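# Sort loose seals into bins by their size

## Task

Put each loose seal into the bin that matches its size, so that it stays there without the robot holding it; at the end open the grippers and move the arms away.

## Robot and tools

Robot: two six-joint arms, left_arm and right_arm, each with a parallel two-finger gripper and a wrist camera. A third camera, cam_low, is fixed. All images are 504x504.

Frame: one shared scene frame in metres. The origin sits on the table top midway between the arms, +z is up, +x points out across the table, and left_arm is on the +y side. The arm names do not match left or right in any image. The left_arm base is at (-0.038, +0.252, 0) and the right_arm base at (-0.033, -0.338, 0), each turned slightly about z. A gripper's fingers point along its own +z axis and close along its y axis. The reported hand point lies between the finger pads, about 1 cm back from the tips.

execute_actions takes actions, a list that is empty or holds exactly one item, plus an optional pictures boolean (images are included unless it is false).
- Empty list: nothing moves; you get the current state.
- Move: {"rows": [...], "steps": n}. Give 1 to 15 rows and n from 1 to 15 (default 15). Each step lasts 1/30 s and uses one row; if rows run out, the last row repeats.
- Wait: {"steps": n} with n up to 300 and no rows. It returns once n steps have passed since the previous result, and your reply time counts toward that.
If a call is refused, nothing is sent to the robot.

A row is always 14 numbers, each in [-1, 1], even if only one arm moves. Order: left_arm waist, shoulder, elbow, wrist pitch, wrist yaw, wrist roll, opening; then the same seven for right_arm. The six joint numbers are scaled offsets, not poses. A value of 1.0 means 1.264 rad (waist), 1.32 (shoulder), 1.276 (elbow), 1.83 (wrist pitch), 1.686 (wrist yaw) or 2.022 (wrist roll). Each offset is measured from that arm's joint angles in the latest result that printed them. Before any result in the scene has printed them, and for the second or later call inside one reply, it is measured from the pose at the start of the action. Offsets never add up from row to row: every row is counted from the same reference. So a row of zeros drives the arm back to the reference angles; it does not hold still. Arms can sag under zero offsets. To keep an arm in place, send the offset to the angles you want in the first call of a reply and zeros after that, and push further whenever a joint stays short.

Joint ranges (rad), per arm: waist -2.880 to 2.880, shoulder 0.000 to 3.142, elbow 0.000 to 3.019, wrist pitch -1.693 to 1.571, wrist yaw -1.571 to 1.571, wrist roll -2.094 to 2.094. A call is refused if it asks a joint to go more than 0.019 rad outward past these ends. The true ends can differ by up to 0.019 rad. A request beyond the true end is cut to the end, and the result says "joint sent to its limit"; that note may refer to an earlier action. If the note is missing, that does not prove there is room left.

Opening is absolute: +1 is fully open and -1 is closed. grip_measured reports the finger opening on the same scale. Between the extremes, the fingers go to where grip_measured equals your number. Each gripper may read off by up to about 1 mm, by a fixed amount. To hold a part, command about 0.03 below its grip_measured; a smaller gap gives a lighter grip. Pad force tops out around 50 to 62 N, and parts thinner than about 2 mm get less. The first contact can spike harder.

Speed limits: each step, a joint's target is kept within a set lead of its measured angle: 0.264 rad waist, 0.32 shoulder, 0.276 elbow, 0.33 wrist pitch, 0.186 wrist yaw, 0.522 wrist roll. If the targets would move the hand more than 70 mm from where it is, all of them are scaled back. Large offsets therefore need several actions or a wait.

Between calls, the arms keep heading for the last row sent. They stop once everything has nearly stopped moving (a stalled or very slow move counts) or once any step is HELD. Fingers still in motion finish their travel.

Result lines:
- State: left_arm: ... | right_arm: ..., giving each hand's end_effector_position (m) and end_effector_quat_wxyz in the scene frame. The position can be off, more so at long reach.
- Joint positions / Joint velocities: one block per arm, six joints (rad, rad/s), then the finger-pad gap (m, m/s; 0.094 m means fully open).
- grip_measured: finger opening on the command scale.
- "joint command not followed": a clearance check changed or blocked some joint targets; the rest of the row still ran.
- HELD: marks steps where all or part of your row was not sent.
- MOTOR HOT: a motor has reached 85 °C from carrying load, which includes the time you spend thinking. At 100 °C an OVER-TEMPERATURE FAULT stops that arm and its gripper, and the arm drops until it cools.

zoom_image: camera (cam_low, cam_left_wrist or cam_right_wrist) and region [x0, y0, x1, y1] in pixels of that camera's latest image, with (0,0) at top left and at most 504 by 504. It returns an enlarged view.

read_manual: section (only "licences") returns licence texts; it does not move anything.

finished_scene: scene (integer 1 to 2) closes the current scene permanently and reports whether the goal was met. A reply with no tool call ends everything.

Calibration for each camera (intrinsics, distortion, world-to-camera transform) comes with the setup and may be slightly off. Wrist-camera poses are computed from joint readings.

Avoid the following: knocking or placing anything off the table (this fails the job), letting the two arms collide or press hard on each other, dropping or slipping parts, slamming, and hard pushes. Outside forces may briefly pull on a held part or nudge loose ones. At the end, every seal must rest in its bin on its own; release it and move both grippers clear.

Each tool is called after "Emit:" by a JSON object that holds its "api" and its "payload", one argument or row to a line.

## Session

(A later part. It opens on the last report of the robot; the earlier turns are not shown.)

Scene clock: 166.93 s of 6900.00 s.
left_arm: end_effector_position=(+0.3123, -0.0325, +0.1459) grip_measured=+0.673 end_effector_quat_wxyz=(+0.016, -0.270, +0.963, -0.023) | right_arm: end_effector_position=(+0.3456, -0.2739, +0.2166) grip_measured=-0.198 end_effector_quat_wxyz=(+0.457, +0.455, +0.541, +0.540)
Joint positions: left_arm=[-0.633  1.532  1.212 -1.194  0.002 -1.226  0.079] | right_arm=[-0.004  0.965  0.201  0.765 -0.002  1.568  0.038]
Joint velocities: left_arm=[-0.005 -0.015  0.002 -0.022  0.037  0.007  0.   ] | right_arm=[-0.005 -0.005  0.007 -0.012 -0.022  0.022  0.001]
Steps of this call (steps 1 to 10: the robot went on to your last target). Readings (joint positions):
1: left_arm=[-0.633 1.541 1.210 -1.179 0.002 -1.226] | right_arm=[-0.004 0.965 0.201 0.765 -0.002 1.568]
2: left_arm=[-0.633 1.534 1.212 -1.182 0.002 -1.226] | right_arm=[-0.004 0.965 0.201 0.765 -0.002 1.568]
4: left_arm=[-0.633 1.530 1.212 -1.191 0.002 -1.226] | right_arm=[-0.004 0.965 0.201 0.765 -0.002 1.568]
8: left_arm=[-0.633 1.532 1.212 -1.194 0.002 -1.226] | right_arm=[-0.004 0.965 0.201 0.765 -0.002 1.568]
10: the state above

Emit:
{"api": "execute_actions", "payload": {
  "actions": [
    {"rows":[[0,0.01,0.03,-0.013,0,0,0.64,0,0,0.004,0,0,0,-0.2],[0,0.02,0.06,-0.027,0,0,0.64,0,0,0.004,0,0,0,-0.2],[-0.01,0.035,0.09,-0.04,0,0,0.64,0,0,0.004,0,0,0,-0.2],[-0.01,0.05,0.12,-0.055,0,0,0.64,0,0,0.004,0,0,0,-0.2],[-0.02,0.063,0.15,-0.07,0,0,0.64,0,0,0.004,0,0,0,-0.2],[-0.02,0.076,0.18,-0.083,0,0,0.64,0,0,0.004,0,0,0,-0.2],[-0.03,0.09,0.21,-0.097,0,0,0.64,0,0,0.004,0,0,0,-0.2],[-0.03,0.103,0.24,-0.11,0,0,0.64,0,0,0.004,0,0,0,-0.2],[-0.03,0.116,0.27,-0.125,0,0,0.64,0,0,0.004,0,0,0,-0.2],[-0.03,0.13,0.3,-0.14,0,0,0.64,0,0,0.004,0,0,0,-0.2],[-0.03,0.143,0.33,-0.153,0,0,0.64,0,0,0.004,0,0,0,-0.2],[-0.03,0.156,0.36,-0.167,0,0,0.64,0,0,0.004,0,0,0,-0.2],[-0.03,0.17,0.385,-0.18,0,0,0.64,0,0,0.004,0,0,0,-0.2],[-0.03,0.18,0.405,-0.19,0,0,0.64,0,0,0.004,0,0,0,-0.2],[-0.03,0.187,0.418,-0.195,0,0,0.64,0,0,0.004,0,0,0,-0.2]]}
  ],
  "pictures": false
}}

Emit:
{"api": "execute_actions", "payload": {
  "actions": [
    {"steps":15}
  ],
  "pictures": false
}}

Emit:
{"api": "execute_actions", "payload": {
  "actions": [
    {"rows":[[0,0,0.015,0,0,0,0.64,0.03,0,0.004,0,0,0,-0.2],[0,0,0.015,0,0,0,0.64,0.06,0,0.004,0,0,0,-0.2],[0,0,0.015,0,0,0,0.64,0.09,0,0.004,0,0,0,-0.2],[0,0,0.015,0,0,0,0.64,0.12,0,0.004,0,0,0,-0.2],[0,0,0.015,0,0,0,0.64,0.15,0,0.004,0,0,0,-0.2],[0,0,0.015,0,0,0,0.64,0.18,0,0.004,0,0,0,-0.2],[0,0,0.015,0,0,0,0.64,0.21,0,0.004,0,0,0,-0.2],[0,0,0.015,0,0,0,0.64,0.24,0,0.004,0,0,0,-0.2],[0,0,0.015,0,0,0,0.64,0.27,0,0.004,0,0,0,-0.2],[0,0,0.015,0,0,0,0.64,0.295,0,0.004,0,0,0,-0.2]]}
  ]
}}

Scene clock: 185.87 s of 6900.00 s.
left_arm: end_effector_position=(+0.3660, -0.0945, +0.2173) grip_measured=+0.673 end_effector_quat_wxyz=(-0.004, -0.257, +0.966, +0.004) | right_arm: end_effector_position=(+0.3456, -0.2739, +0.2166) grip_measured=-0.198 end_effector_quat_wxyz=(+0.457, +0.455, +0.541, +0.540)
Joint positions: left_arm=[-0.66   1.744  1.669 -1.506  0.002 -1.226  0.079] | right_arm=[-0.004  0.965  0.201  0.765 -0.002  1.568  0.038]
Joint velocities: left_arm=[-0.024  0.337  0.784 -0.462 -0.022 -0.066 -0.   ] | right_arm=[ 0.005 -0.015 -0.002  0.007  0.007 -0.051 -0.   ]
Steps of this call (steps 1 to 30: the robot went on to your last target; steps 31 to 90: nothing new was sent; then 15.43 s passed at rest; steps 91 to 105: all 15 steps of this action). Readings (joint positions):
91: left_arm=[-0.633 1.532 1.212 -1.197 0.002 -1.226] | right_arm=[-0.004 0.965 0.201 0.765 -0.002 1.568]
92: left_arm=[-0.633 1.534 1.215 -1.207 0.002 -1.226] | right_arm=[-0.004 0.965 0.201 0.765 -0.002 1.568]
94: left_arm=[-0.633 1.550 1.247 -1.250 0.002 -1.226] | right_arm=[-0.004 0.965 0.201 0.765 -0.002 1.568]
98: left_arm=[-0.640 1.626 1.398 -1.345 0.002 -1.226] | right_arm=[-0.004 0.965 0.201 0.765 -0.002 1.568]
105: the state above

Scene clock: 186.37 s of 6900.00 s.
left_arm: end_effector_position=(+0.3688, -0.0969, +0.2234) grip_measured=+0.673 end_effector_quat_wxyz=(-0.007, -0.257, +0.966, +0.009) | right_arm: end_effector_position=(+0.3456, -0.2739, +0.2166) grip_measured=-0.198 end_effector_quat_wxyz=(+0.457, +0.455, +0.541, +0.540)
Joint positions: left_arm=[-0.66   1.762  1.709 -1.541  0.002 -1.226  0.079] | right_arm=[-0.004  0.965  0.201  0.765 -0.002  1.568  0.038]
Joint velocities: left_arm=[-0.005 -0.005 -0.002  0.002 -0.11   0.022  0.001] | right_arm=[-0.005  0.005 -0.007 -0.022 -0.007 -0.051  0.   ]
Steps of this call (steps 1 to 15: the robot went on to your last target). Readings (joint positions):
1: left_arm=[-0.660 1.753 1.691 -1.518 0.002 -1.226] | right_arm=[-0.004 0.965 0.201 0.765 -0.002 1.568]
2: left_arm=[-0.660 1.758 1.704 -1.524 0.002 -1.226] | right_arm=[-0.004 0.965 0.201 0.765 -0.002 1.568]
4: left_arm=[-0.660 1.760 1.709 -1.532 0.002 -1.226] | right_arm=[-0.004 0.965 0.201 0.765 -0.002 1.568]
8: left_arm=[-0.660 1.762 1.709 -1.540 0.002 -1.226] | right_arm=[-0.004 0.965 0.201 0.765 -0.002 1.568]
15: the state above

Scene clock: 186.87 s of 6900.00 s.
left_arm: end_effector_position=(+0.3688, -0.0969, +0.2234) grip_measured=+0.673 end_effector_quat_wxyz=(-0.007, -0.257, +0.966, +0.009) | right_arm: end_effector_position=(+0.2955, -0.1393, +0.2166) grip_measured=-0.198 end_effector_quat_wxyz=(+0.348, +0.345, +0.617, +0.616)
Joint positions: left_arm=[-0.66   1.762  1.709 -1.541  0.002 -1.226  0.079] | right_arm=[ 0.372  0.965  0.201  0.765 -0.003  1.568  0.038]
Joint velocities: left_arm=[-0.005 -0.015 -0.012  0.002 -0.022 -0.022 -0.   ] | right_arm=[ 0.005 -0.005 -0.032 -0.012 -0.051  0.066  0.001]
Steps of this call (steps 1 to 15: all 15 steps of this action). Readings (joint positions):
1: left_arm=[-0.660 1.762 1.709 -1.541 0.002 -1.226] | right_arm=[-0.002 0.965 0.201 0.765 -0.002 1.568]
2: left_arm=[-0.660 1.762 1.709 -1.541 0.002 -1.226] | right_arm=[0.007 0.965 0.201 0.765 -0.001 1.568]
4: left_arm=[-0.660 1.762 1.709 -1.541 0.002 -1.226] | right_arm=[0.054 0.965 0.201 0.765 0.001 1.568]
8: left_arm=[-0.660 1.762 1.709 -1.541 0.002 -1.226] | right_arm=[0.219 0.965 0.201 0.765 -0.000 1.568]
15: the state above
camera_calibration (this result's frames):
cam_left_wrist: T_world_to_cam=[[0.510052, -0.860143, -0.000562872, -0.275559], [-0.685311, -0.406774, 0.604056, 0.078508], [-0.519804, -0.307714, -0.796941, 0.464985], [0, 0, 0, 1]] pos_world=[0.436053, -0.0620028, 0.322988]
cam_right_wrist: T_world_to_cam=[[0.00465345, -0.00521756, -0.999976, 0.21455], [-0.915692, 0.401831, -0.00635786, 0.335194], [0.401854, 0.915699, -0.00290778, 0.135652], [0, 0, 0, 1]] pos_world=[0.251423, -0.257788, 0.21707]

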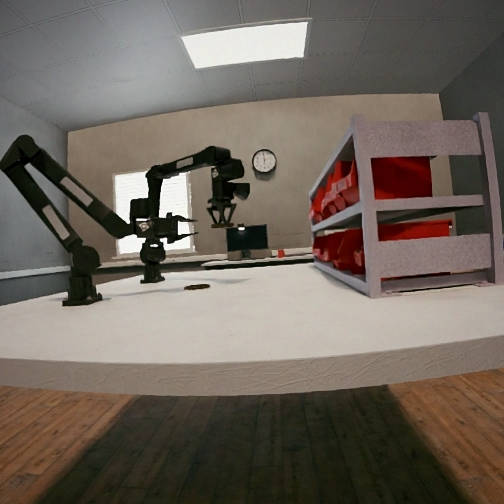

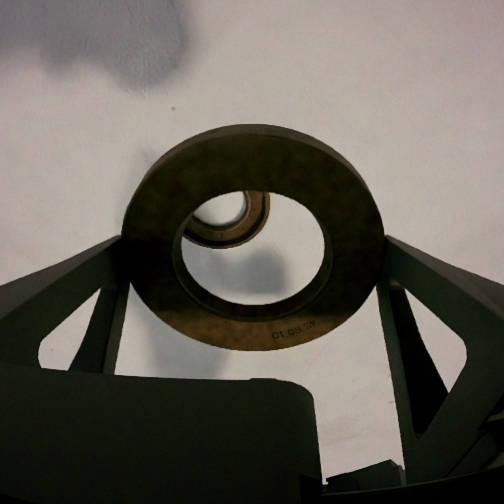

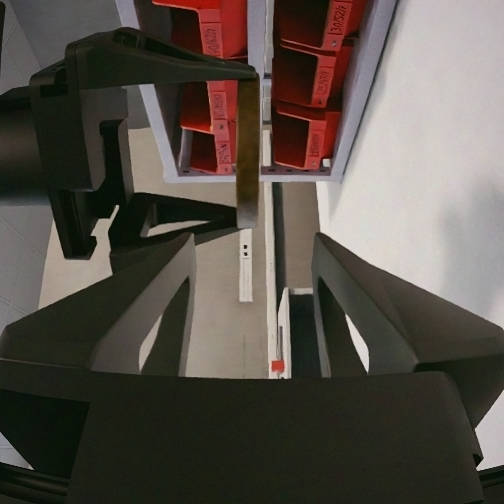

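Emit:
{"api": "execute_actions", "payload": {
  "actions": [
    {"rows":[[0,0,0.015,0,0,0,0.64,0,0.015,0.015,0.005,0,0,-0.2],[0,0,0.015,0,0,0,0.64,0,0.03,0.03,0.01,0,0,-0.2],[0,0,0.015,0,0,0,0.64,0,0.045,0.04,0.015,0,0,-0.2],[0,0,0.015,0,0,0,0.64,0,0.06,0.05,0.02,0,0,-0.2],[0,0,0.015,0,0,0,0.64,0,0.075,0.06,0.025,0,0,-0.2],[0,0,0.015,0,0,0,0.64,0,0.09,0.07,0.03,0,0,-0.2],[0,0,0.015,0,0,0,0.64,0,0.105,0.08,0.035,0,0,-0.2],[0,0,0.015,0,0,0,0.64,0,0.12,0.09,0.04,0,0,-0.2],[0,0,0.015,0,0,0,0.64,0,0.135,0.1,0.045,0,0,-0.2],[0,0,0.015,0,0,0,0.64,0,0.15,0.11,0.05,0,0,-0.2],[0,0,0.015,0,0,0,0.64,0,0.163,0.12,0.053,0,0,-0.2],[0,0,0.015,0,0,0,0.64,0,0.175,0.13,0.056,0,0,-0.2]]}
  ],
  "pictures": false
}}

Emit:
{"api": "execute_actions", "payload": {
  "actions": [
    {"steps":15}
  ]
}}

Scene clock: 201.20 s of 6900.00 s.
left_arm: end_effector_position=(+0.3688, -0.0969, +0.2234) grip_measured=+0.673 end_effector_quat_wxyz=(-0.007, -0.257, +0.966, +0.009) | right_arm: end_effector_position=(+0.3440, -0.1099, +0.2145) grip_measured=-0.198 end_effector_quat_wxyz=(+0.345, +0.348, +0.622, +0.611)
Joint positions: left_arm=[-0.66   1.762  1.709 -1.541  0.002 -1.226  0.079] | right_arm=[ 0.372  1.193  0.334  0.845 -0.003  1.568  0.038]
Joint velocities: left_arm=[-0.005 -0.005  0.002  0.022  0.037 -0.007  0.001] | right_arm=[ 0.005  0.103  0.125  0.042 -0.007  0.007  0.001]
Steps of this call (steps 1 to 15: the robot went on to your last target; steps 16 to 90: nothing new was sent; then 10.83 s passed at rest; steps 91 to 105: all 15 steps of this action). Readings (joint positions):
91: left_arm=[-0.660 1.762 1.709 -1.541 0.002 -1.226] | right_arm=[0.372 0.965 0.201 0.765 -0.003 1.568]
92: left_arm=[-0.660 1.762 1.709 -1.541 0.002 -1.226] | right_arm=[0.372 0.968 0.201 0.765 -0.003 1.568]
94: left_arm=[-0.660 1.762 1.709 -1.541 0.002 -1.226] | right_arm=[0.372 0.989 0.205 0.773 -0.003 1.568]
98: left_arm=[-0.660 1.762 1.709 -1.541 0.002 -1.226] | right_arm=[0.372 1.076 0.243 0.800 -0.003 1.568]
105: the state above

Scene clock: 201.70 s of 6900.00 s.
left_arm: end_effector_position=(+0.3688, -0.0969, +0.2234) grip_measured=+0.673 end_effector_quat_wxyz=(-0.007, -0.257, +0.966, +0.009) | right_arm: end_effector_position=(+0.3447, -0.1095, +0.2159) grip_measured=-0.198 end_effector_quat_wxyz=(+0.345, +0.347, +0.620, +0.613)
Joint positions: left_arm=[-0.66   1.762  1.709 -1.541  0.002 -1.226  0.079] | right_arm=[ 0.372  1.194  0.336  0.848 -0.003  1.568  0.038]
Joint velocities: left_arm=[-0.005 -0.015 -0.012 -0.017  0.022 -0.007 -0.   ] | right_arm=[ 0.005 -0.005  0.002  0.007 -0.051 -0.022  0.001]
Steps of this call (steps 1 to 15: the robot went on to your last target). Readings (joint positions):
1: left_arm=[-0.660 1.762 1.709 -1.541 0.002 -1.226] | right_arm=[0.372 1.194 0.336 0.846 -0.003 1.568]
2: left_arm=[-0.660 1.762 1.709 -1.541 0.002 -1.226] | right_arm=[0.372 1.194 0.336 0.848 -0.003 1.568]
4: left_arm=[-0.660 1.762 1.709 -1.541 0.002 -1.226] | right_arm=[0.372 1.194 0.336 0.848 -0.003 1.568]
8: left_arm=[-0.660 1.762 1.709 -1.541 0.002 -1.226] | right_arm=[0.372 1.194 0.336 0.848 -0.003 1.568]
15: the state above
All arms were judged still, so your last target was given up. Only a new action makes them travel on or press farther. Fingers that are still opening or closing keep moving.
camera_calibration (this result's frames):
cam_left_wrist: T_world_to_cam=[[0.510052, -0.860143, -0.000562872, -0.275559], [-0.685311, -0.406774, 0.604056, 0.078508], [-0.519804, -0.307714, -0.796941, 0.464985], [0, 0, 0, 1]] pos_world=[0.436053, -0.0620028, 0.322988]
cam_right_wrist: T_world_to_cam=[[-0.00546452, -0.0113383, -0.999921, 0.216581], [-0.915722, 0.401813, 0.000448138, 0.366852], [0.401776, 0.915652, -0.0125785, 0.0906901], [0, 0, 0, 1]] pos_world=[0.300681, -0.227991, 0.217541]

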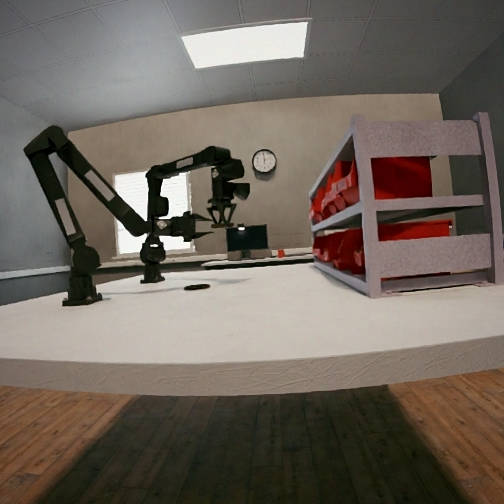

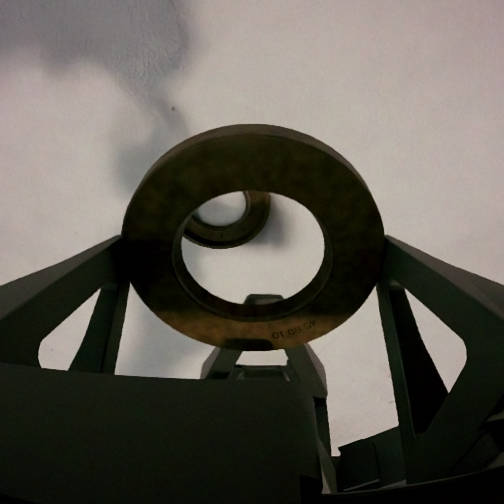

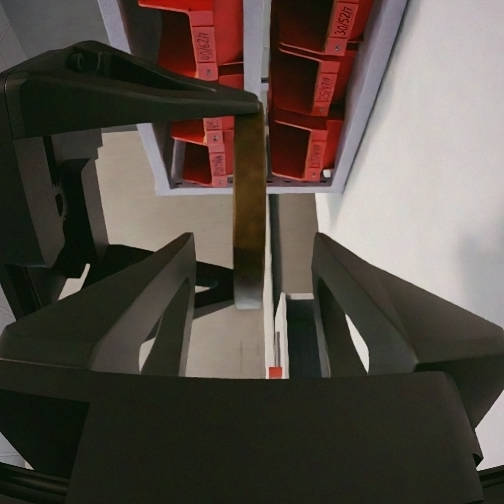

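Emit:
{"api": "execute_actions", "payload": {
  "actions": [
    {"rows":[[0,0,0.015,0,0,0,0.64,0,0.008,0.015,0.005,0,0,-0.3],[0,0,0.015,0,0,0,0.64,0,0.016,0.025,0.01,0,0,-0.35],[0,0,0.015,0,0,0,0.64,0,0.024,0.033,0.015,0,0,-0.4],[0,0,0.015,0,0,0,0.64,0,0.032,0.04,0.02,0,0,-0.45],[0,0,0.015,0,0,0,0.64,0,0.04,0.046,0.024,0,0,-0.5],[0,0,0.015,0,0,0,0.64,0,0.046,0.052,0.027,0,0,-0.55]]}
  ]
}}

Scene clock: 211.43 s of 6900.00 s.
left_arm: end_effector_position=(+0.3688, -0.0969, +0.2234) grip_measured=+0.673 end_effector_quat_wxyz=(-0.007, -0.257, +0.966, +0.009) | right_arm: end_effector_position=(+0.3558, -0.1028, +0.2141) grip_measured=-0.548 end_effector_quat_wxyz=(+0.346, +0.346, +0.619, +0.614)
Joint positions: left_arm=[-0.66   1.762  1.709 -1.541  0.002 -1.226  0.079] | right_arm=[ 0.372  1.248  0.364  0.877 -0.003  1.568  0.021]
Joint velocities: left_arm=[ 0.005  0.005 -0.002  0.007 -0.007 -0.022 -0.002] | right_arm=[-0.005 -0.024  0.012  0.007  0.037 -0.007 -0.   ]
Steps of this call (steps 1 to 90: nothing new was sent; then 6.23 s passed at rest; steps 91 to 105: all 15 steps of this action). Readings (joint positions):
91: left_arm=[-0.660 1.762 1.709 -1.541 0.002 -1.226] | right_arm=[0.372 1.194 0.336 0.848 -0.003 1.568]
92: left_arm=[-0.660 1.762 1.709 -1.541 0.002 -1.226] | right_arm=[0.372 1.195 0.336 0.848 -0.003 1.568]
94: left_arm=[-0.660 1.762 1.709 -1.541 0.002 -1.226] | right_arm=[0.372 1.201 0.337 0.855 -0.003 1.568]
98: left_arm=[-0.660 1.762 1.709 -1.541 0.002 -1.226] | right_arm=[0.372 1.238 0.355 0.873 -0.003 1.568]
105: the state above
camera_calibration (this result's frames):
cam_left_wrist: T_world_to_cam=[[0.510052, -0.860143, -0.000562872, -0.275559], [-0.685311, -0.406774, 0.604056, 0.078508], [-0.519804, -0.307714, -0.796941, 0.464985], [0, 0, 0, 1]] pos_world=[0.436053, -0.0620028, 0.322988]
cam_right_wrist: T_world_to_cam=[[-0.00220073, -0.00936392, -0.999954, 0.214027], [-0.91572, 0.401814, -0.00174738, 0.374743], [0.401812, 0.915673, -0.00945901, 0.0794461], [0, 0, 0, 1]] pos_world=[0.311708, -0.22132, 0.215423]

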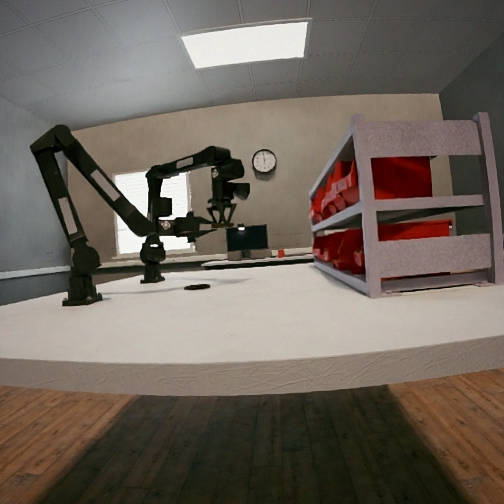

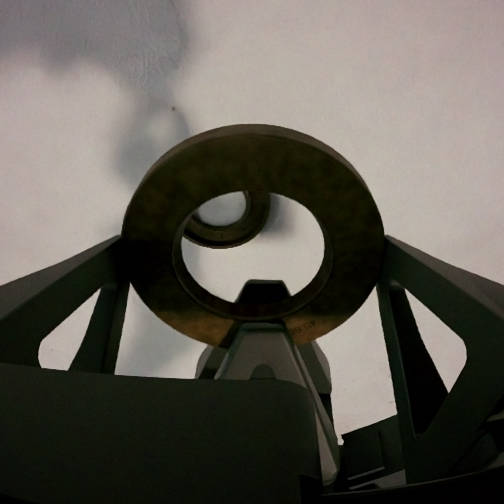

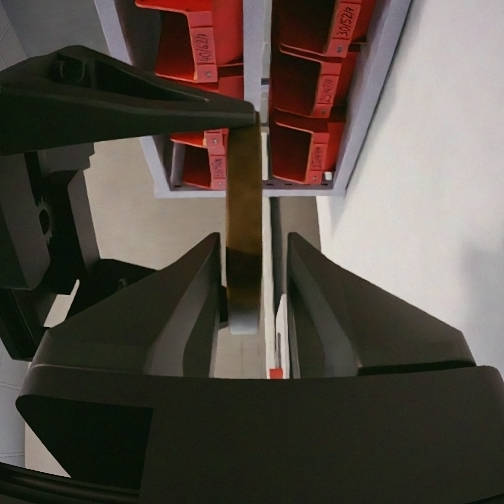

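Emit:
{"api": "execute_actions", "payload": {
  "actions": [
    {"rows":[[0,0,0.015,0,0,0,0.64,0,0,0.02,0.005,0,0,-0.55],[0,0,0.015,0,0,0,0.64,0,0,0.02,0.01,0,0,-0.55],[0,0,0.015,0,0,0,0.64,0,0,0.02,0.016,0,0,-0.6]],"steps":12}
  ]
}}

Scene clock: 219.50 s of 6900.00 s.
left_arm: end_effector_position=(+0.3688, -0.0969, +0.2234) grip_measured=+0.673 end_effector_quat_wxyz=(-0.007, -0.257, +0.966, +0.009) | right_arm: end_effector_position=(+0.3558, -0.1028, +0.2164) grip_measured=-0.598 end_effector_quat_wxyz=(+0.348, +0.345, +0.616, +0.617)
Joint positions: left_arm=[-0.66   1.762  1.709 -1.541  0.002 -1.226  0.079] | right_arm=[ 0.372  1.248  0.364  0.886 -0.003  1.568  0.019]
Joint velocities: left_arm=[-0.005 -0.015  0.007  0.012 -0.066 -0.007 -0.   ] | right_arm=[-0.015 -0.005 -0.017 -0.017 -0.007  0.007  0.   ]
Steps of this call (steps 1 to 15: the robot went on to your last target; steps 16 to 90: nothing new was sent; then 4.67 s passed at rest; steps 91 to 102: all 12 steps of this action). Readings (joint positions):
91: left_arm=[-0.660 1.762 1.709 -1.541 0.002 -1.226] | right_arm=[0.372 1.248 0.364 0.877 -0.003 1.568]
92: left_arm=[-0.660 1.762 1.709 -1.541 0.002 -1.226] | right_arm=[0.372 1.248 0.364 0.877 -0.003 1.568]
94: left_arm=[-0.660 1.762 1.709 -1.541 0.002 -1.226] | right_arm=[0.372 1.248 0.364 0.881 -0.003 1.568]
98: left_arm=[-0.660 1.762 1.709 -1.541 0.002 -1.226] | right_arm=[0.372 1.248 0.364 0.886 -0.003 1.568]
102: the state above
camera_calibration (this result's frames):
cam_left_wrist: T_world_to_cam=[[0.510052, -0.860143, -0.000562872, -0.275559], [-0.685311, -0.406774, 0.604056, 0.078508], [-0.519804, -0.307714, -0.796941, 0.464985], [0, 0, 0, 1]] pos_world=[0.436053, -0.0620028, 0.322988]
cam_right_wrist: T_world_to_cam=[[0.00563262, -0.00462522, -0.999973, 0.213983], [-0.915685, 0.401835, -0.00701647, 0.375881], [0.401857, 0.915701, -0.00197187, 0.077829], [0, 0, 0, 1]] pos_world=[0.311707, -0.22132, 0.216768]

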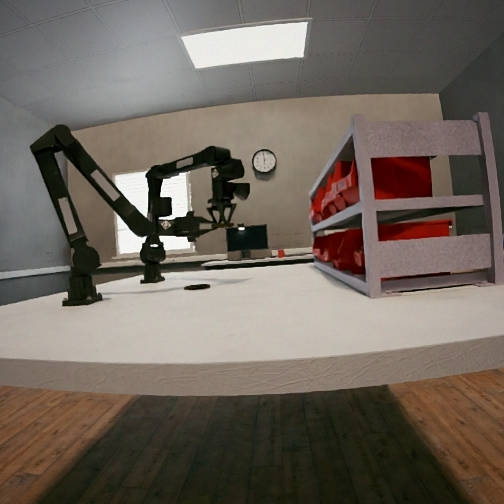

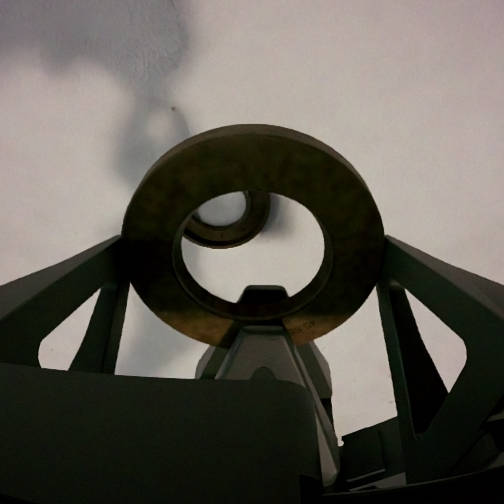

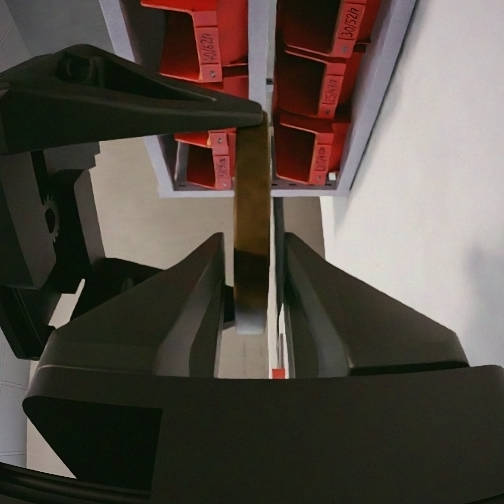

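Emit:
{"api": "execute_actions", "payload": {
  "actions": [
    {"rows":[[0,0,0.015,0,0,0,0.64,0,0,0.02,0.008,0,0,-0.64],[0,0,0.015,0,0,0,0.64,0,0,0.02,0.008,0,0,-0.68],[0,0,0.015,0,0,0,0.64,0,0,0.02,0.008,0,0,-0.71],[0,0,0.015,0,0,0,0.64,0,0,0.02,0.008,0,0,-0.74],[0,0,0.015,0,0,0,0.64,0,0,0.02,0.008,0,0,-0.76],[0,0,0.015,0,0,0,0.64,0,0,0.02,0.008,0,0,-0.78],[0,0,0.015,0,0,0,0.64,0,0,0.02,0.008,0,0,-0.8],[0,0,0.015,0,0,0,0.64,0,0,0.02,0.008,0,0,-0.82],[0,0,0.015,0,0,0,0.64,0,0,0.02,0.008,0,0,-0.84]]}
  ],
  "pictures": false
}}

Scene clock: 225.97 s of 6900.00 s.
left_arm: end_effector_position=(+0.3688, -0.0969, +0.2234) grip_measured=+0.673 end_effector_quat_wxyz=(-0.007, -0.257, +0.966, +0.009) | right_arm: end_effector_position=(+0.3558, -0.1028, +0.2173) grip_measured=-0.797 end_effector_quat_wxyz=(+0.348, +0.345, +0.615, +0.618)
Joint positions: left_arm=[-0.66   1.762  1.709 -1.541  0.002 -1.226  0.079] | right_arm=[ 0.372  1.248  0.364  0.89  -0.003  1.57   0.01 ]
Joint velocities: left_arm=[-0.005  0.005  0.002 -0.017  0.022 -0.007 -0.001] | right_arm=[-0.005 -0.015 -0.002  0.012 -0.022 -0.007  0.001]
Steps of this call (steps 1 to 15: the robot went on to your last target; steps 16 to 90: nothing new was sent; then 2.97 s passed at rest; steps 91 to 105: all 15 steps of this action). Readings (joint positions):
91: left_arm=[-0.660 1.762 1.709 -1.541 0.002 -1.226] | right_arm=[0.372 1.248 0.364 0.886 -0.003 1.568]
92: left_arm=[-0.660 1.762 1.709 -1.541 0.002 -1.226] | right_arm=[0.372 1.248 0.364 0.886 -0.003 1.568]
94: left_arm=[-0.660 1.762 1.709 -1.541 0.002 -1.226] | right_arm=[0.372 1.248 0.364 0.886 -0.003 1.568]
98: left_arm=[-0.660 1.762 1.709 -1.541 0.002 -1.226] | right_arm=[0.372 1.248 0.364 0.889 -0.003 1.569]
105: the state above

Emit:
{"api": "execute_actions", "payload": {
  "actions": [
    {"rows":[[0,0,0.015,0,0,0,0.75,0,0,0.02,0.008,0,0,-0.84],[0,0,0.015,0,0,0,0.85,0,0,0.02,0.008,0,0,-0.84],[0,0,0.015,0,0,0,1,0,0,0.02,0.008,0,0,-0.84],[0,0,0.015,0,0,0,1,0,0,0.02,0.008,0,0,-0.84],[0,0,0.015,0,0,0,1,0,0,0.02,0.008,0,0,-0.84],[0,-0.01,0.015,0,0,0,1,0,0,0.02,0.008,0,0,-0.84],[0,-0.02,0.015,0,0,0,1,0,0,0.02,0.008,0,0,-0.84],[0,-0.03,0.015,0,0,0,1,0,0,0.02,0.008,0,0,-0.84],[0,-0.04,0.015,0,0,0,1,0,0,0.02,0.008,0,0,-0.84],[0,-0.05,0.015,0,0,0,1,0,0,0.02,0.008,0,0,-0.84],[0,-0.06,0.015,0,0,0,1,0,0,0.02,0.008,0,0,-0.84],[0,-0.07,0.015,0,0,0,1,0,0,0.02,0.008,0,0,-0.84],[0,-0.08,0.015,0,0,0,1,0,0,0.02,0.008,0,0,-0.84]]}
  ],
  "pictures": false
}}

Emit:
{"api": "execute_actions", "payload": {
  "actions": [
    {"steps":8}
  ]
}}

Scene clock: 237.93 s of 6900.00 s.
left_arm: end_effector_position=(+0.3621, -0.0911, +0.2635) grip_measured=+1.000 end_effector_quat_wxyz=(+0.015, -0.257, +0.966, -0.023) | right_arm: end_effector_position=(+0.3558, -0.1028, +0.2173) grip_measured=-0.798 end_effector_quat_wxyz=(+0.347, +0.345, +0.615, +0.618)
Joint positions: left_arm=[-0.66   1.683  1.709 -1.541  0.002 -1.226  0.094] | right_arm=[ 0.372  1.248  0.364  0.89  -0.003  1.571  0.01 ]
Joint velocities: left_arm=[ 0.005 -0.444 -0.022 -0.002 -0.066 -0.066  0.   ] | right_arm=[-0.015 -0.015 -0.017 -0.002  0.022 -0.051 -0.001]
Steps of this call (steps 1 to 15: the robot went on to your last target; steps 16 to 90: nothing new was sent; then 8.47 s passed at rest; steps 91 to 105: all 15 steps of this action). Readings (joint positions):
91: left_arm=[-0.660 1.762 1.709 -1.541 0.002 -1.226] | right_arm=[0.372 1.248 0.364 0.890 -0.003 1.571]
92: left_arm=[-0.660 1.762 1.709 -1.541 0.002 -1.226] | right_arm=[0.372 1.248 0.364 0.890 -0.003 1.571]
94: left_arm=[-0.660 1.762 1.709 -1.541 0.002 -1.226] | right_arm=[0.372 1.248 0.364 0.890 -0.003 1.571]
98: left_arm=[-0.660 1.758 1.709 -1.541 0.002 -1.226] | right_arm=[0.372 1.248 0.364 0.890 -0.003 1.571]
105: the state above

Scene clock: 238.20 s of 6900.00 s.
left_arm: end_effector_position=(+0.3567, -0.0865, +0.2880) grip_measured=+1.000 end_effector_quat_wxyz=(+0.029, -0.256, +0.965, -0.043) | right_arm: end_effector_position=(+0.3558, -0.1028, +0.2173) grip_measured=-0.798 end_effector_quat_wxyz=(+0.347, +0.345, +0.615, +0.618)
Joint positions: left_arm=[-0.66   1.634  1.709 -1.541  0.002 -1.226  0.094] | right_arm=[ 0.372  1.248  0.364  0.89  -0.003  1.571  0.01 ]
Joint velocities: left_arm=[0.005 0.063 0.012 0.012 0.051 0.051 0.   ] | right_arm=[ 0.015 -0.034  0.002 -0.027 -0.007  0.022 -0.   ]
Steps of this call (steps 1 to 8: the robot went on to your last target). Readings (joint positions):
1: left_arm=[-0.660 1.669 1.709 -1.541 0.002 -1.226] | right_arm=[0.372 1.248 0.364 0.890 -0.003 1.571]
2: left_arm=[-0.660 1.656 1.709 -1.541 0.002 -1.226] | right_arm=[0.372 1.248 0.364 0.890 -0.003 1.571]
4: left_arm=[-0.660 1.638 1.709 -1.541 0.002 -1.226] | right_arm=[0.372 1.248 0.364 0.890 -0.003 1.571]
8: the state above
camera_calibration (this result's frames):
cam_left_wrist: T_world_to_cam=[[0.504273, -0.855206, 0.119712, -0.292559], [-0.742089, -0.358271, 0.566521, 0.0706587], [-0.441604, -0.374518, -0.815305, 0.484943], [0, 0, 0, 1]] pos_world=[0.414117, -0.0432635, 0.39037]
cam_right_wrist: T_world_to_cam=[[0.00730859, -0.0000446711, -0.999973, 0.214795], [-0.915679, 0.401854, -0.00671046, 0.375819], [0.401843, 0.915704, 0.00289608, 0.0767809], [0, 0, 0, 1]] pos_world=[0.311706, -0.221323, 0.217089]

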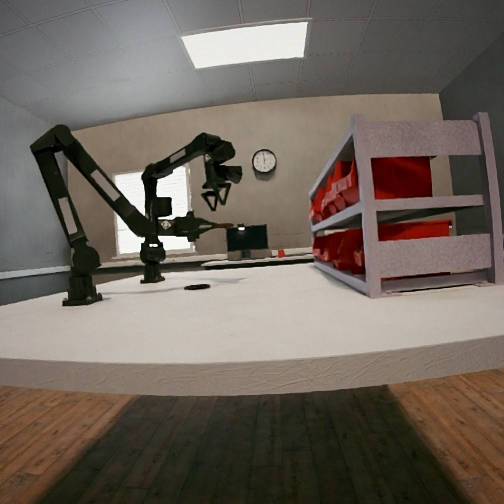

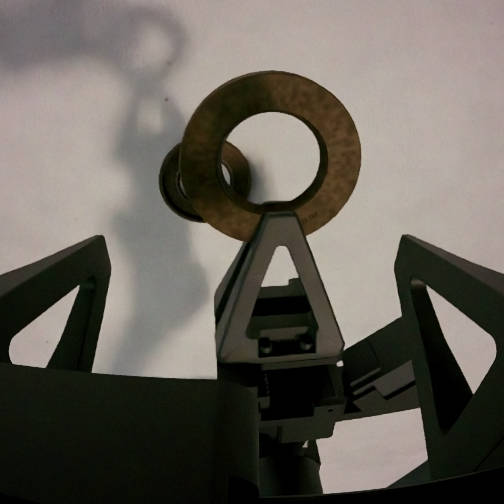

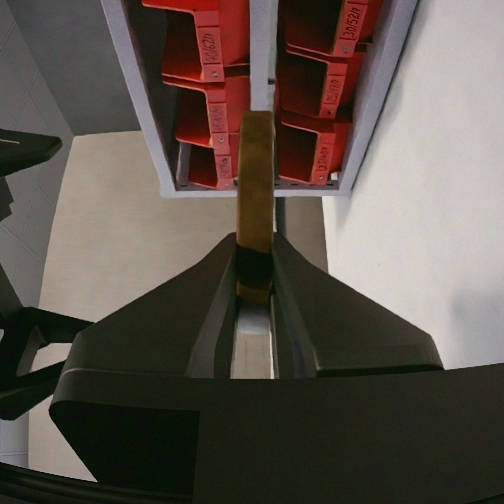

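Emit:
{"api": "execute_actions", "payload": {
  "actions": [
    {"rows":[[0.03,0,0,0,0,0,1,-0.03,0,0.02,0,0,0,-0.84],[0.07,0,0,0,0,0,0.9,-0.06,0,0.02,0,0,0,-0.84],[0.11,-0.01,0,0,0,0,0.8,-0.1,0,0.02,0,0,0,-0.84],[0.15,-0.02,0,0,0,0,0.7,-0.14,0,0.02,0,0,0,-0.84],[0.19,-0.04,-0.03,0.03,0,0,0.6,-0.18,0,0.02,0,0,0,-0.84],[0.23,-0.06,-0.07,0.08,0,0,0.5,-0.22,0,0.02,0,0,0,-0.84],[0.27,-0.08,-0.12,0.13,0,0,0.4,-0.26,0,0.02,0,0,0,-0.84],[0.31,-0.1,-0.17,0.18,0,0,0.3,-0.3,0,0.02,0,0,0,-0.84],[0.35,-0.12,-0.22,0.24,0,0,0.2,-0.34,0,0.02,0,0,0,-0.84],[0.39,-0.14,-0.27,0.3,0,0,0.1,-0.38,0,0.02,0,0,0,-0.84],[0.43,-0.16,-0.32,0.36,0,0,0,-0.42,0,0.02,0,0,0,-0.84],[0.47,-0.18,-0.38,0.42,0,0,-0.1,-0.45,0,0.02,0,0,0,-0.84],[0.5,-0.2,-0.44,0.48,0,0,-0.2,-0.48,0,0.02,0,0,0,-0.84],[0.53,-0.22,-0.5,0.54,0,0,-0.2,-0.5,0,0.02,0,0,0,-0.84],[0.55,-0.24,-0.55,0.6,0,0,-0.2,-0.507,0,0.02,0,0,0,-0.84]]}
  ],
  "pictures": false
}}

Emit:
{"api": "execute_actions", "payload": {
  "actions": [
    {"steps":12}
  ],
  "pictures": false
}}

Scene clock: 255.73 s of 6900.00 s.
left_arm: end_effector_position=(+0.4648, +0.1404, +0.2355) grip_measured=-0.194 end_effector_quat_wxyz=(+0.147, -0.474, +0.858, -0.132) | right_arm: end_effector_position=(+0.4203, -0.3699, +0.2173) grip_measured=-0.798 end_effector_quat_wxyz=(+0.519, +0.515, +0.481, +0.484)
Joint positions: left_arm=[-0.169  1.445  1.307 -1.036  0.005 -1.226  0.038] | right_arm=[-0.242  1.248  0.364  0.89  -0.001  1.571  0.01 ]
Joint velocities: left_arm=[ 1.421 -0.737 -1.541  1.726  0.051  0.022 -0.006] | right_arm=[-0.855 -0.005 -0.012 -0.012  0.037 -0.066 -0.   ]
Steps of this call (steps 1 to 30: the robot went on to your last target; steps 31 to 90: nothing new was sent; then 14.03 s passed at rest; steps 91 to 105: all 15 steps of this action). Readings (joint positions):
91: left_arm=[-0.659 1.640 1.709 -1.541 0.002 -1.226] | right_arm=[0.370 1.248 0.364 0.890 -0.004 1.571]
92: left_arm=[-0.654 1.640 1.709 -1.541 0.003 -1.226] | right_arm=[0.362 1.248 0.364 0.890 -0.005 1.571]
94: left_arm=[-0.623 1.639 1.708 -1.541 0.005 -1.226] | right_arm=[0.315 1.248 0.364 0.890 -0.009 1.571]
98: left_arm=[-0.492 1.598 1.637 -1.434 0.005 -1.226] | right_arm=[0.105 1.248 0.364 0.890 -0.008 1.571]
105: the state above

Scene clock: 256.13 s of 6900.00 s.
left_arm: end_effector_position=(+0.4868, +0.2542, +0.2100) grip_measured=-0.197 end_effector_quat_wxyz=(+0.308, -0.535, +0.757, -0.215) | right_arm: end_effector_position=(+0.4188, -0.3866, +0.2173) grip_measured=-0.798 end_effector_quat_wxyz=(+0.527, +0.524, +0.472, +0.475)
Joint positions: left_arm=[ 0.052  1.321  0.98  -0.461 -0.    -1.226  0.038] | right_arm=[-0.279  1.248  0.364  0.89  -0.001  1.571  0.01 ]
Joint velocities: left_arm=[-0.112 -0.005 -0.007  0.071 -0.037 -0.037 -0.001] | right_arm=[-0.024 -0.015  0.012 -0.007 -0.007 -0.051  0.   ]
Steps of this call (steps 1 to 12: the robot went on to your last target). Readings (joint positions):
1: left_arm=[-0.119 1.420 1.248 -0.968 0.004 -1.226] | right_arm=[-0.264 1.248 0.364 0.890 0.000 1.571]
2: left_arm=[-0.070 1.392 1.180 -0.882 0.004 -1.226] | right_arm=[-0.276 1.248 0.364 0.890 0.001 1.571]
4: left_arm=[0.019 1.341 1.048 -0.675 -0.000 -1.226] | right_arm=[-0.279 1.248 0.364 0.890 -0.001 1.571]
8: left_arm=[0.073 1.326 0.980 -0.497 -0.003 -1.226] | right_arm=[-0.279 1.248 0.364 0.890 -0.001 1.571]
12: the state above

Emit:
{"api": "execute_actions", "payload": {
  "actions": [
    {"rows":[[0,-0.018,-0.04,0.045,0,-0.01,-0.2,0,0.005,0.04,-0.024,0,0,-0.84],[0,-0.036,-0.08,0.09,0,-0.02,-0.2,0,0.01,0.08,-0.048,0,0,-0.84],[0,-0.054,-0.12,0.135,0,-0.03,-0.2,0,0.02,0.115,-0.072,0,0,-0.84],[0,-0.072,-0.16,0.18,0,-0.04,-0.2,0,0.028,0.15,-0.096,0,0,-0.84],[0,-0.09,-0.2,0.225,0,-0.05,-0.2,0,0.036,0.185,-0.12,0,0,-0.84],[0,-0.108,-0.24,0.27,0,-0.06,-0.2,0,0.044,0.22,-0.144,0,0,-0.84],[0,-0.126,-0.28,0.315,0,-0.07,-0.2,0,0.052,0.255,-0.168,0,0,-0.84],[0,-0.144,-0.32,0.36,0,-0.08,-0.2,0,0.06,0.29,-0.19,0,0,-0.84],[0,-0.162,-0.36,0.405,0,-0.09,-0.2,0,0.068,0.325,-0.214,0,0,-0.84],[0,-0.18,-0.4,0.45,0,-0.1,-0.2,0,0.076,0.36,-0.238,0,0,-0.84],[0,-0.198,-0.44,0.495,0,-0.11,-0.2,0,0.084,0.4,-0.26,0,0,-0.84],[0,-0.216,-0.48,0.54,0,-0.12,-0.2,0,0.092,0.435,-0.285,0,0,-0.84],[0,-0.234,-0.52,0.585,0,-0.13,-0.2,0,0.1,0.47,-0.31,0,0,-0.84],[0,-0.252,-0.56,0.63,0,-0.14,-0.2,0,0.11,0.505,-0.335,0,0,-0.84],[0,-0.27,-0.6,0.67,0,-0.155,-0.2,0,0.12,0.54,-0.355,0,0,-0.84]]}
  ],
  "pictures": false
}}

Emit:
{"api": "execute_actions", "payload": {
  "actions": [
    {"steps":20}
  ]
}}

Scene clock: 283.30 s of 6900.00 s.
left_arm: end_effector_position=(+0.3724, +0.2507, +0.2079) grip_measured=-0.197 end_effector_quat_wxyz=(+0.500, -0.491, +0.564, -0.437) | right_arm: end_effector_position=(+0.5683, -0.4025, +0.3249) grip_measured=-0.798 end_effector_quat_wxyz=(+0.495, +0.554, +0.499, +0.446)
Joint positions: left_arm=[ 0.045  1.01   0.295  0.597  0.    -1.435  0.038] | right_arm=[-0.279  1.375  0.935  0.327 -0.001  1.571  0.01 ]
Joint velocities: left_arm=[-0.015 -0.708 -1.38   2.288  0.022 -0.667 -0.   ] | right_arm=[-0.015  0.259  1.306 -1.184 -0.007 -0.066  0.   ]
Steps of this call (steps 1 to 30: the robot went on to your last target; steps 31 to 90: nothing new was sent; then 23.67 s passed at rest; steps 91 to 105: all 15 steps of this action). Readings (joint positions):
91: left_arm=[0.045 1.319 0.973 -0.444 0.000 -1.227] | right_arm=[-0.279 1.248 0.365 0.883 -0.001 1.571]
92: left_arm=[0.045 1.311 0.953 -0.401 0.000 -1.231] | right_arm=[-0.279 1.248 0.373 0.862 -0.001 1.571]
94: left_arm=[0.045 1.279 0.874 -0.272 0.000 -1.247] | right_arm=[-0.279 1.256 0.415 0.790 -0.001 1.571]
98: left_arm=[0.045 1.180 0.654 0.029 0.000 -1.304] | right_arm=[-0.279 1.301 0.587 0.630 -0.001 1.571]
105: the state above

Scene clock: 283.97 s of 6900.00 s.
left_arm: end_effector_position=(+0.3427, +0.2507, +0.2109) grip_measured=-0.197 end_effector_quat_wxyz=(+0.507, -0.491, +0.517, -0.484) | right_arm: end_effector_position=(+0.5869, -0.4045, +0.3500) grip_measured=-0.798 end_effector_quat_wxyz=(+0.494, +0.556, +0.500, +0.444)
Joint positions: left_arm=[ 0.045  0.956  0.193  0.746  0.    -1.522  0.038] | right_arm=[-0.279  1.394  1.029  0.247 -0.001  1.571  0.01 ]
Joint velocities: left_arm=[-0.005  0.015 -0.007 -0.007  0.037  0.022  0.   ] | right_arm=[-0.005 -0.015  0.012 -0.007  0.037  0.022  0.001]
Steps of this call (steps 1 to 20: the robot went on to your last target). Readings (joint positions):
1: left_arm=[0.045 0.986 0.252 0.660 0.000 -1.453] | right_arm=[-0.279 1.383 0.975 0.296 -0.001 1.571]
2: left_arm=[0.045 0.968 0.221 0.696 0.000 -1.467] | right_arm=[-0.279 1.389 1.003 0.279 -0.001 1.571]
4: left_arm=[0.045 0.954 0.194 0.727 0.000 -1.488] | right_arm=[-0.279 1.390 1.028 0.266 -0.001 1.571]
8: left_arm=[0.045 0.956 0.193 0.744 0.000 -1.509] | right_arm=[-0.279 1.392 1.029 0.251 -0.001 1.571]
20: the state above
camera_calibration (this result's frames):
cam_left_wrist: T_world_to_cam=[[-0.00465492, -0.0326521, 0.999456, -0.205253], [-0.598576, -0.800543, -0.0289415, 0.412096], [0.801052, -0.598385, -0.0158183, 0.00385733], [0, 0, 0, 1]] pos_world=[0.242625, 0.325507, 0.217129]
cam_right_wrist: T_world_to_cam=[[-0.117225, 0.00867434, -0.993067, 0.419913], [-0.480173, 0.874812, 0.0643227, 0.620432], [0.869306, 0.484384, -0.0983849, -0.153577], [0, 0, 0, 1]] pos_world=[0.480644, -0.472014, 0.361985]

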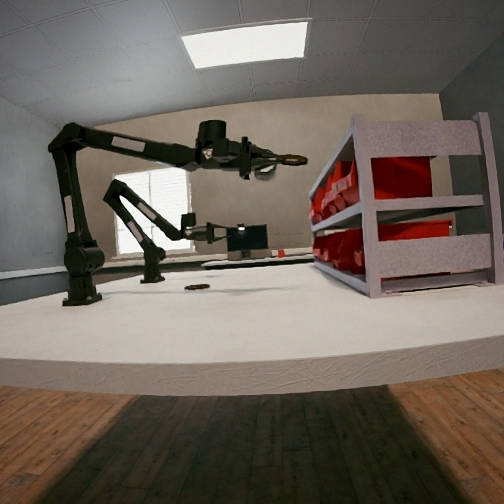

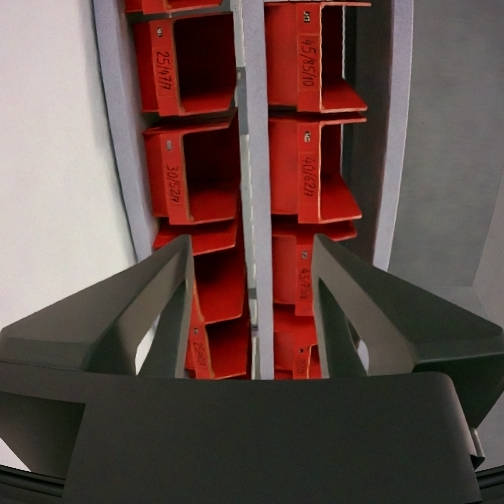

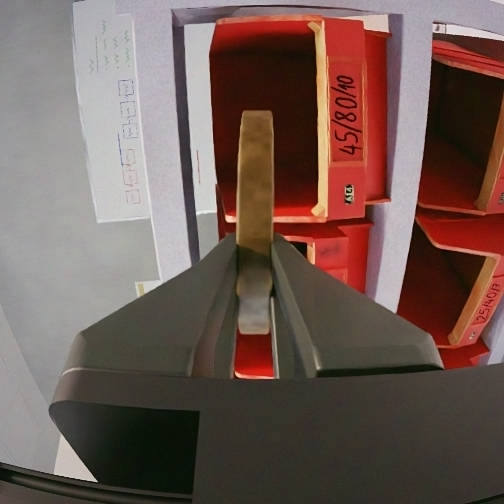

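Emit:
{"api": "execute_actions", "payload": {
  "actions": [
    {"rows":[[0,0,0.004,0,0,0,-0.2,0,0.018,0.03,0,0,0,-0.84],[0,0,0.004,0,0,0,-0.2,0,0.036,0.05,0,0,0,-0.84],[0,0,0.004,0,0,0,-0.2,0,0.054,0.07,0,0,0,-0.84],[0,0,0.004,0,0,0,-0.2,0,0.072,0.09,0,0,0,-0.84],[0,0,0.004,0,0,0,-0.2,0,0.09,0.11,0,0,0,-0.84],[0,0,0.004,0,0,0,-0.2,0,0.108,0.13,0,0,0,-0.84],[0,0,0.004,0,0,0,-0.2,0,0.126,0.15,0,0,0,-0.84],[0,0,0.004,0,0,0,-0.2,0,0.14,0.168,0,0,0,-0.84],[0,0,0.004,0,0,0,-0.2,0,0.15,0.18,0,0,0,-0.84]]}
  ],
  "pictures": false
}}

Emit:
{"api": "execute_actions", "payload": {
  "actions": [
    {"steps":15}
  ]
}}

Scene clock: 299.77 s of 6900.00 s.
left_arm: end_effector_position=(+0.3427, +0.2507, +0.2109) grip_measured=-0.197 end_effector_quat_wxyz=(+0.507, -0.492, +0.516, -0.484) | right_arm: end_effector_position=(+0.6617, -0.4125, +0.3271) grip_measured=-0.798 end_effector_quat_wxyz=(+0.487, +0.562, +0.505, +0.438)
Joint positions: left_arm=[ 0.045  0.956  0.193  0.746  0.    -1.524  0.038] | right_arm=[-0.279  1.602  1.214  0.246 -0.001  1.571  0.01 ]
Joint velocities: left_arm=[-0.015  0.005  0.012 -0.022 -0.007 -0.022 -0.002] | right_arm=[-0.005  0.015 -0.017  0.002  0.007 -0.066 -0.001]
Steps of this call (steps 1 to 15: the robot went on to your last target; steps 16 to 90: nothing new was sent; then 12.30 s passed at rest; steps 91 to 105: all 15 steps of this action). Readings (joint positions):
91: left_arm=[0.045 0.956 0.193 0.746 0.000 -1.524] | right_arm=[-0.279 1.395 1.029 0.247 -0.001 1.571]
92: left_arm=[0.045 0.956 0.193 0.746 0.000 -1.524] | right_arm=[-0.279 1.397 1.031 0.247 -0.001 1.571]
94: left_arm=[0.045 0.956 0.193 0.746 0.000 -1.524] | right_arm=[-0.279 1.416 1.048 0.247 -0.001 1.571]
98: left_arm=[0.045 0.956 0.193 0.746 0.000 -1.524] | right_arm=[-0.279 1.512 1.148 0.247 -0.001 1.571]
105: the state above

Scene clock: 300.27 s of 6900.00 s.
left_arm: end_effector_position=(+0.3427, +0.2507, +0.2109) grip_measured=-0.197 end_effector_quat_wxyz=(+0.507, -0.492, +0.516, -0.484) | right_arm: end_effector_position=(+0.6617, -0.4125, +0.3271) grip_measured=-0.798 end_effector_quat_wxyz=(+0.487, +0.562, +0.505, +0.438)
Joint positions: left_arm=[ 0.045  0.956  0.193  0.746  0.    -1.524  0.038] | right_arm=[-0.279  1.602  1.214  0.246 -0.001  1.571  0.01 ]
Joint velocities: left_arm=[-0.005  0.005 -0.007  0.012 -0.022  0.037 -0.001] | right_arm=[ 0.005  0.005 -0.007  0.007  0.051 -0.007 -0.   ]
Steps of this call (steps 1 to 15: the robot went on to your last target). Readings (joint positions):
1: left_arm=[0.045 0.956 0.193 0.746 0.000 -1.524] | right_arm=[-0.279 1.602 1.214 0.246 -0.001 1.571]
2: left_arm=[0.045 0.956 0.193 0.746 0.000 -1.524] | right_arm=[-0.279 1.602 1.214 0.246 -0.001 1.571]
4: left_arm=[0.045 0.956 0.193 0.746 0.000 -1.524] | right_arm=[-0.279 1.602 1.214 0.246 -0.001 1.571]
8: left_arm=[0.045 0.956 0.193 0.746 0.000 -1.524] | right_arm=[-0.279 1.602 1.214 0.246 -0.001 1.571]
15: the state above
All arms were judged still, so your last target was given up. Only a new action makes them travel on or press farther. Fingers that are still opening or closing keep moving.
camera_calibration (this result's frames):
cam_left_wrist: T_world_to_cam=[[-0.00465214, -0.0315085, 0.999493, -0.205548], [-0.598561, -0.800587, -0.0280241, 0.411908], [0.801063, -0.598388, -0.0151354, 0.00371009], [0, 0, 0, 1]] pos_world=[0.242624, 0.325512, 0.217044]
cam_right_wrist: T_world_to_cam=[[-0.141672, 0.0112846, -0.989849, 0.422289], [-0.478413, 0.874624, 0.0784436, 0.658979], [0.866632, 0.48467, -0.118511, -0.208558], [0, 0, 0, 1]] pos_world=[0.555834, -0.480043, 0.341593]

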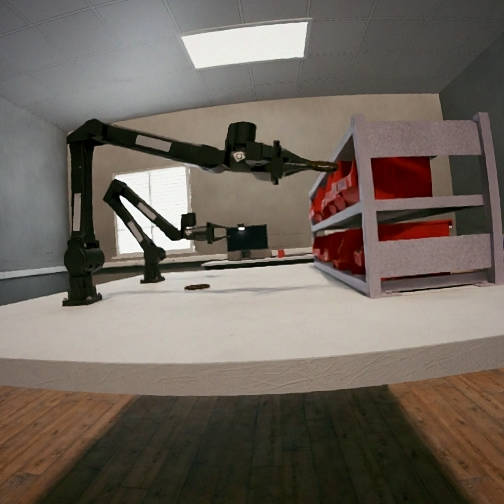

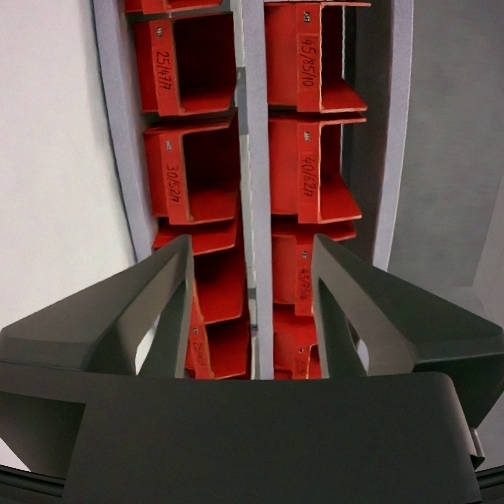

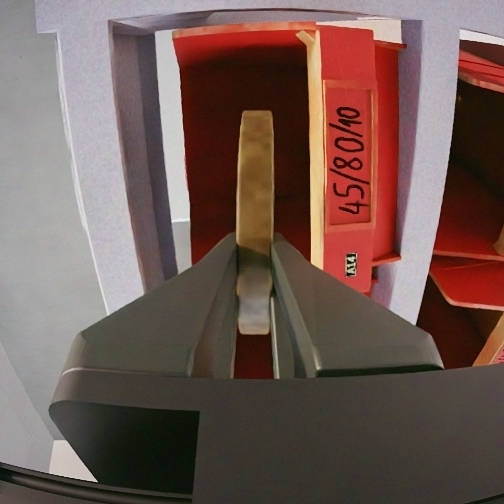

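Emit:
{"api": "execute_actions", "payload": {
  "actions": [
    {"rows":[[0,0,0.004,0,0,0,-0.2,0.006,0.01,0.04,-0.004,0,0,-0.84],[0,0,0.004,0,0,0,-0.2,0.012,0.02,0.057,-0.008,0,0,-0.84],[0,0,0.004,0,0,0,-0.2,0.018,0.03,0.074,-0.012,0,0,-0.84],[0,0,0.004,0,0,0,-0.2,0.018,0.04,0.09,-0.016,0,0,-0.84],[0,0,0.004,0,0,0,-0.2,0.018,0.05,0.107,-0.02,0,0,-0.84],[0,0,0.004,0,0,0,-0.2,0.018,0.06,0.124,-0.024,0,0,-0.84],[0,0,0.004,0,0,0,-0.2,0.018,0.07,0.14,-0.028,0,0,-0.84],[0,0,0.004,0,0,0,-0.2,0.018,0.08,0.157,-0.032,0,0,-0.84],[0,0,0.004,0,0,0,-0.2,0.018,0.09,0.174,-0.036,0,0,-0.84],[0,0,0.004,0,0,0,-0.2,0.018,0.1,0.19,-0.04,0,0,-0.84]]}
  ],
  "pictures": false
}}

Emit:
{"api": "execute_actions", "payload": {
  "actions": [
    {"steps":10}
  ]
}}

Scene clock: 318.13 s of 6900.00 s.
left_arm: end_effector_position=(+0.3427, +0.2507, +0.2109) grip_measured=-0.197 end_effector_quat_wxyz=(+0.507, -0.492, +0.516, -0.484) | right_arm: end_effector_position=(+0.7163, -0.4123, +0.3449) grip_measured=-0.798 end_effector_quat_wxyz=(+0.488, +0.557, +0.505, +0.443)
Joint positions: left_arm=[ 0.045  0.956  0.193  0.746  0.    -1.524  0.038] | right_arm=[-0.271  1.721  1.407  0.183 -0.001  1.571  0.01 ]
Joint velocities: left_arm=[-0.005  0.005 -0.007  0.002 -0.037  0.051  0.   ] | right_arm=[-0.015  0.024 -0.007 -0.09  -0.007 -0.022  0.   ]
Steps of this call (steps 1 to 90: nothing new was sent; then 14.37 s passed at rest; steps 91 to 105: all 15 steps of this action). Readings (joint positions):
91: left_arm=[0.045 0.956 0.193 0.746 0.000 -1.524] | right_arm=[-0.279 1.602 1.214 0.246 -0.001 1.571]
92: left_arm=[0.045 0.956 0.193 0.746 0.000 -1.524] | right_arm=[-0.279 1.603 1.216 0.244 -0.001 1.571]
94: left_arm=[0.045 0.956 0.193 0.746 0.000 -1.524] | right_arm=[-0.278 1.611 1.233 0.233 -0.001 1.571]
98: left_arm=[0.045 0.956 0.193 0.746 0.000 -1.524] | right_arm=[-0.274 1.661 1.320 0.208 -0.001 1.571]
105: the state above

Scene clock: 318.47 s of 6900.00 s.
left_arm: end_effector_position=(+0.3427, +0.2507, +0.2109) grip_measured=-0.197 end_effector_quat_wxyz=(+0.507, -0.492, +0.516, -0.484) | right_arm: end_effector_position=(+0.7164, -0.4123, +0.3432) grip_measured=-0.798 end_effector_quat_wxyz=(+0.487, +0.558, +0.506, +0.442)
Joint positions: left_arm=[ 0.045  0.956  0.193  0.746  0.    -1.524  0.038] | right_arm=[-0.271  1.722  1.407  0.179 -0.001  1.571  0.01 ]
Joint velocities: left_arm=[-0.005  0.005  0.022 -0.007  0.007  0.022  0.   ] | right_arm=[-0.005 -0.015  0.002  0.007  0.095  0.066  0.001]
Steps of this call (steps 1 to 10: the robot went on to your last target). Readings (joint positions):
1: left_arm=[0.045 0.956 0.193 0.746 0.000 -1.524] | right_arm=[-0.271 1.722 1.407 0.181 -0.001 1.571]
2: left_arm=[0.045 0.956 0.193 0.746 0.000 -1.524] | right_arm=[-0.271 1.722 1.407 0.180 -0.001 1.571]
4: left_arm=[0.045 0.956 0.193 0.746 0.000 -1.524] | right_arm=[-0.271 1.722 1.407 0.179 -0.001 1.571]
8: left_arm=[0.045 0.956 0.193 0.746 0.000 -1.524] | right_arm=[-0.271 1.722 1.407 0.179 -0.001 1.571]
10: the state above
camera_calibration (this result's frames):
cam_left_wrist: T_world_to_cam=[[-0.00465214, -0.0315085, 0.999493, -0.205548], [-0.598561, -0.800587, -0.0280241, 0.411908], [0.801063, -0.598388, -0.0151354, 0.00371009], [0, 0, 0, 1]] pos_world=[0.242624, 0.325512, 0.217044]
cam_right_wrist: T_world_to_cam=[[-0.134614, 0.00944443, -0.990853, 0.440458], [-0.485955, 0.870818, 0.0743206, 0.688936], [0.863555, 0.491515, -0.112635, -0.251155], [0, 0, 0, 1]] pos_world=[0.61097, -0.480652, 0.356938]

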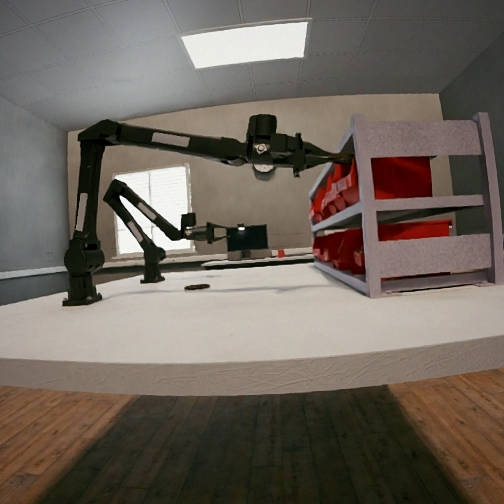

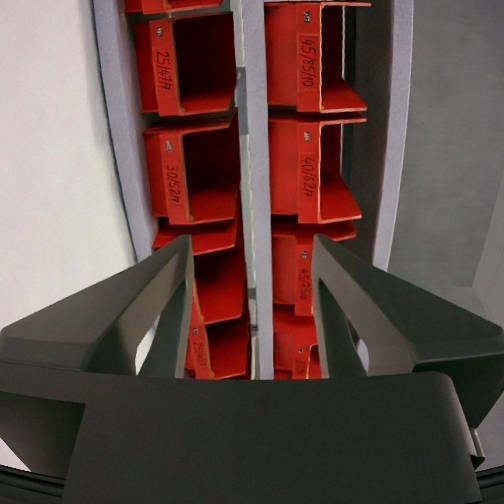

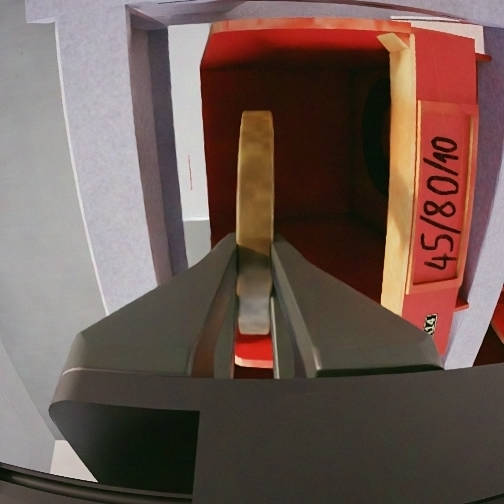

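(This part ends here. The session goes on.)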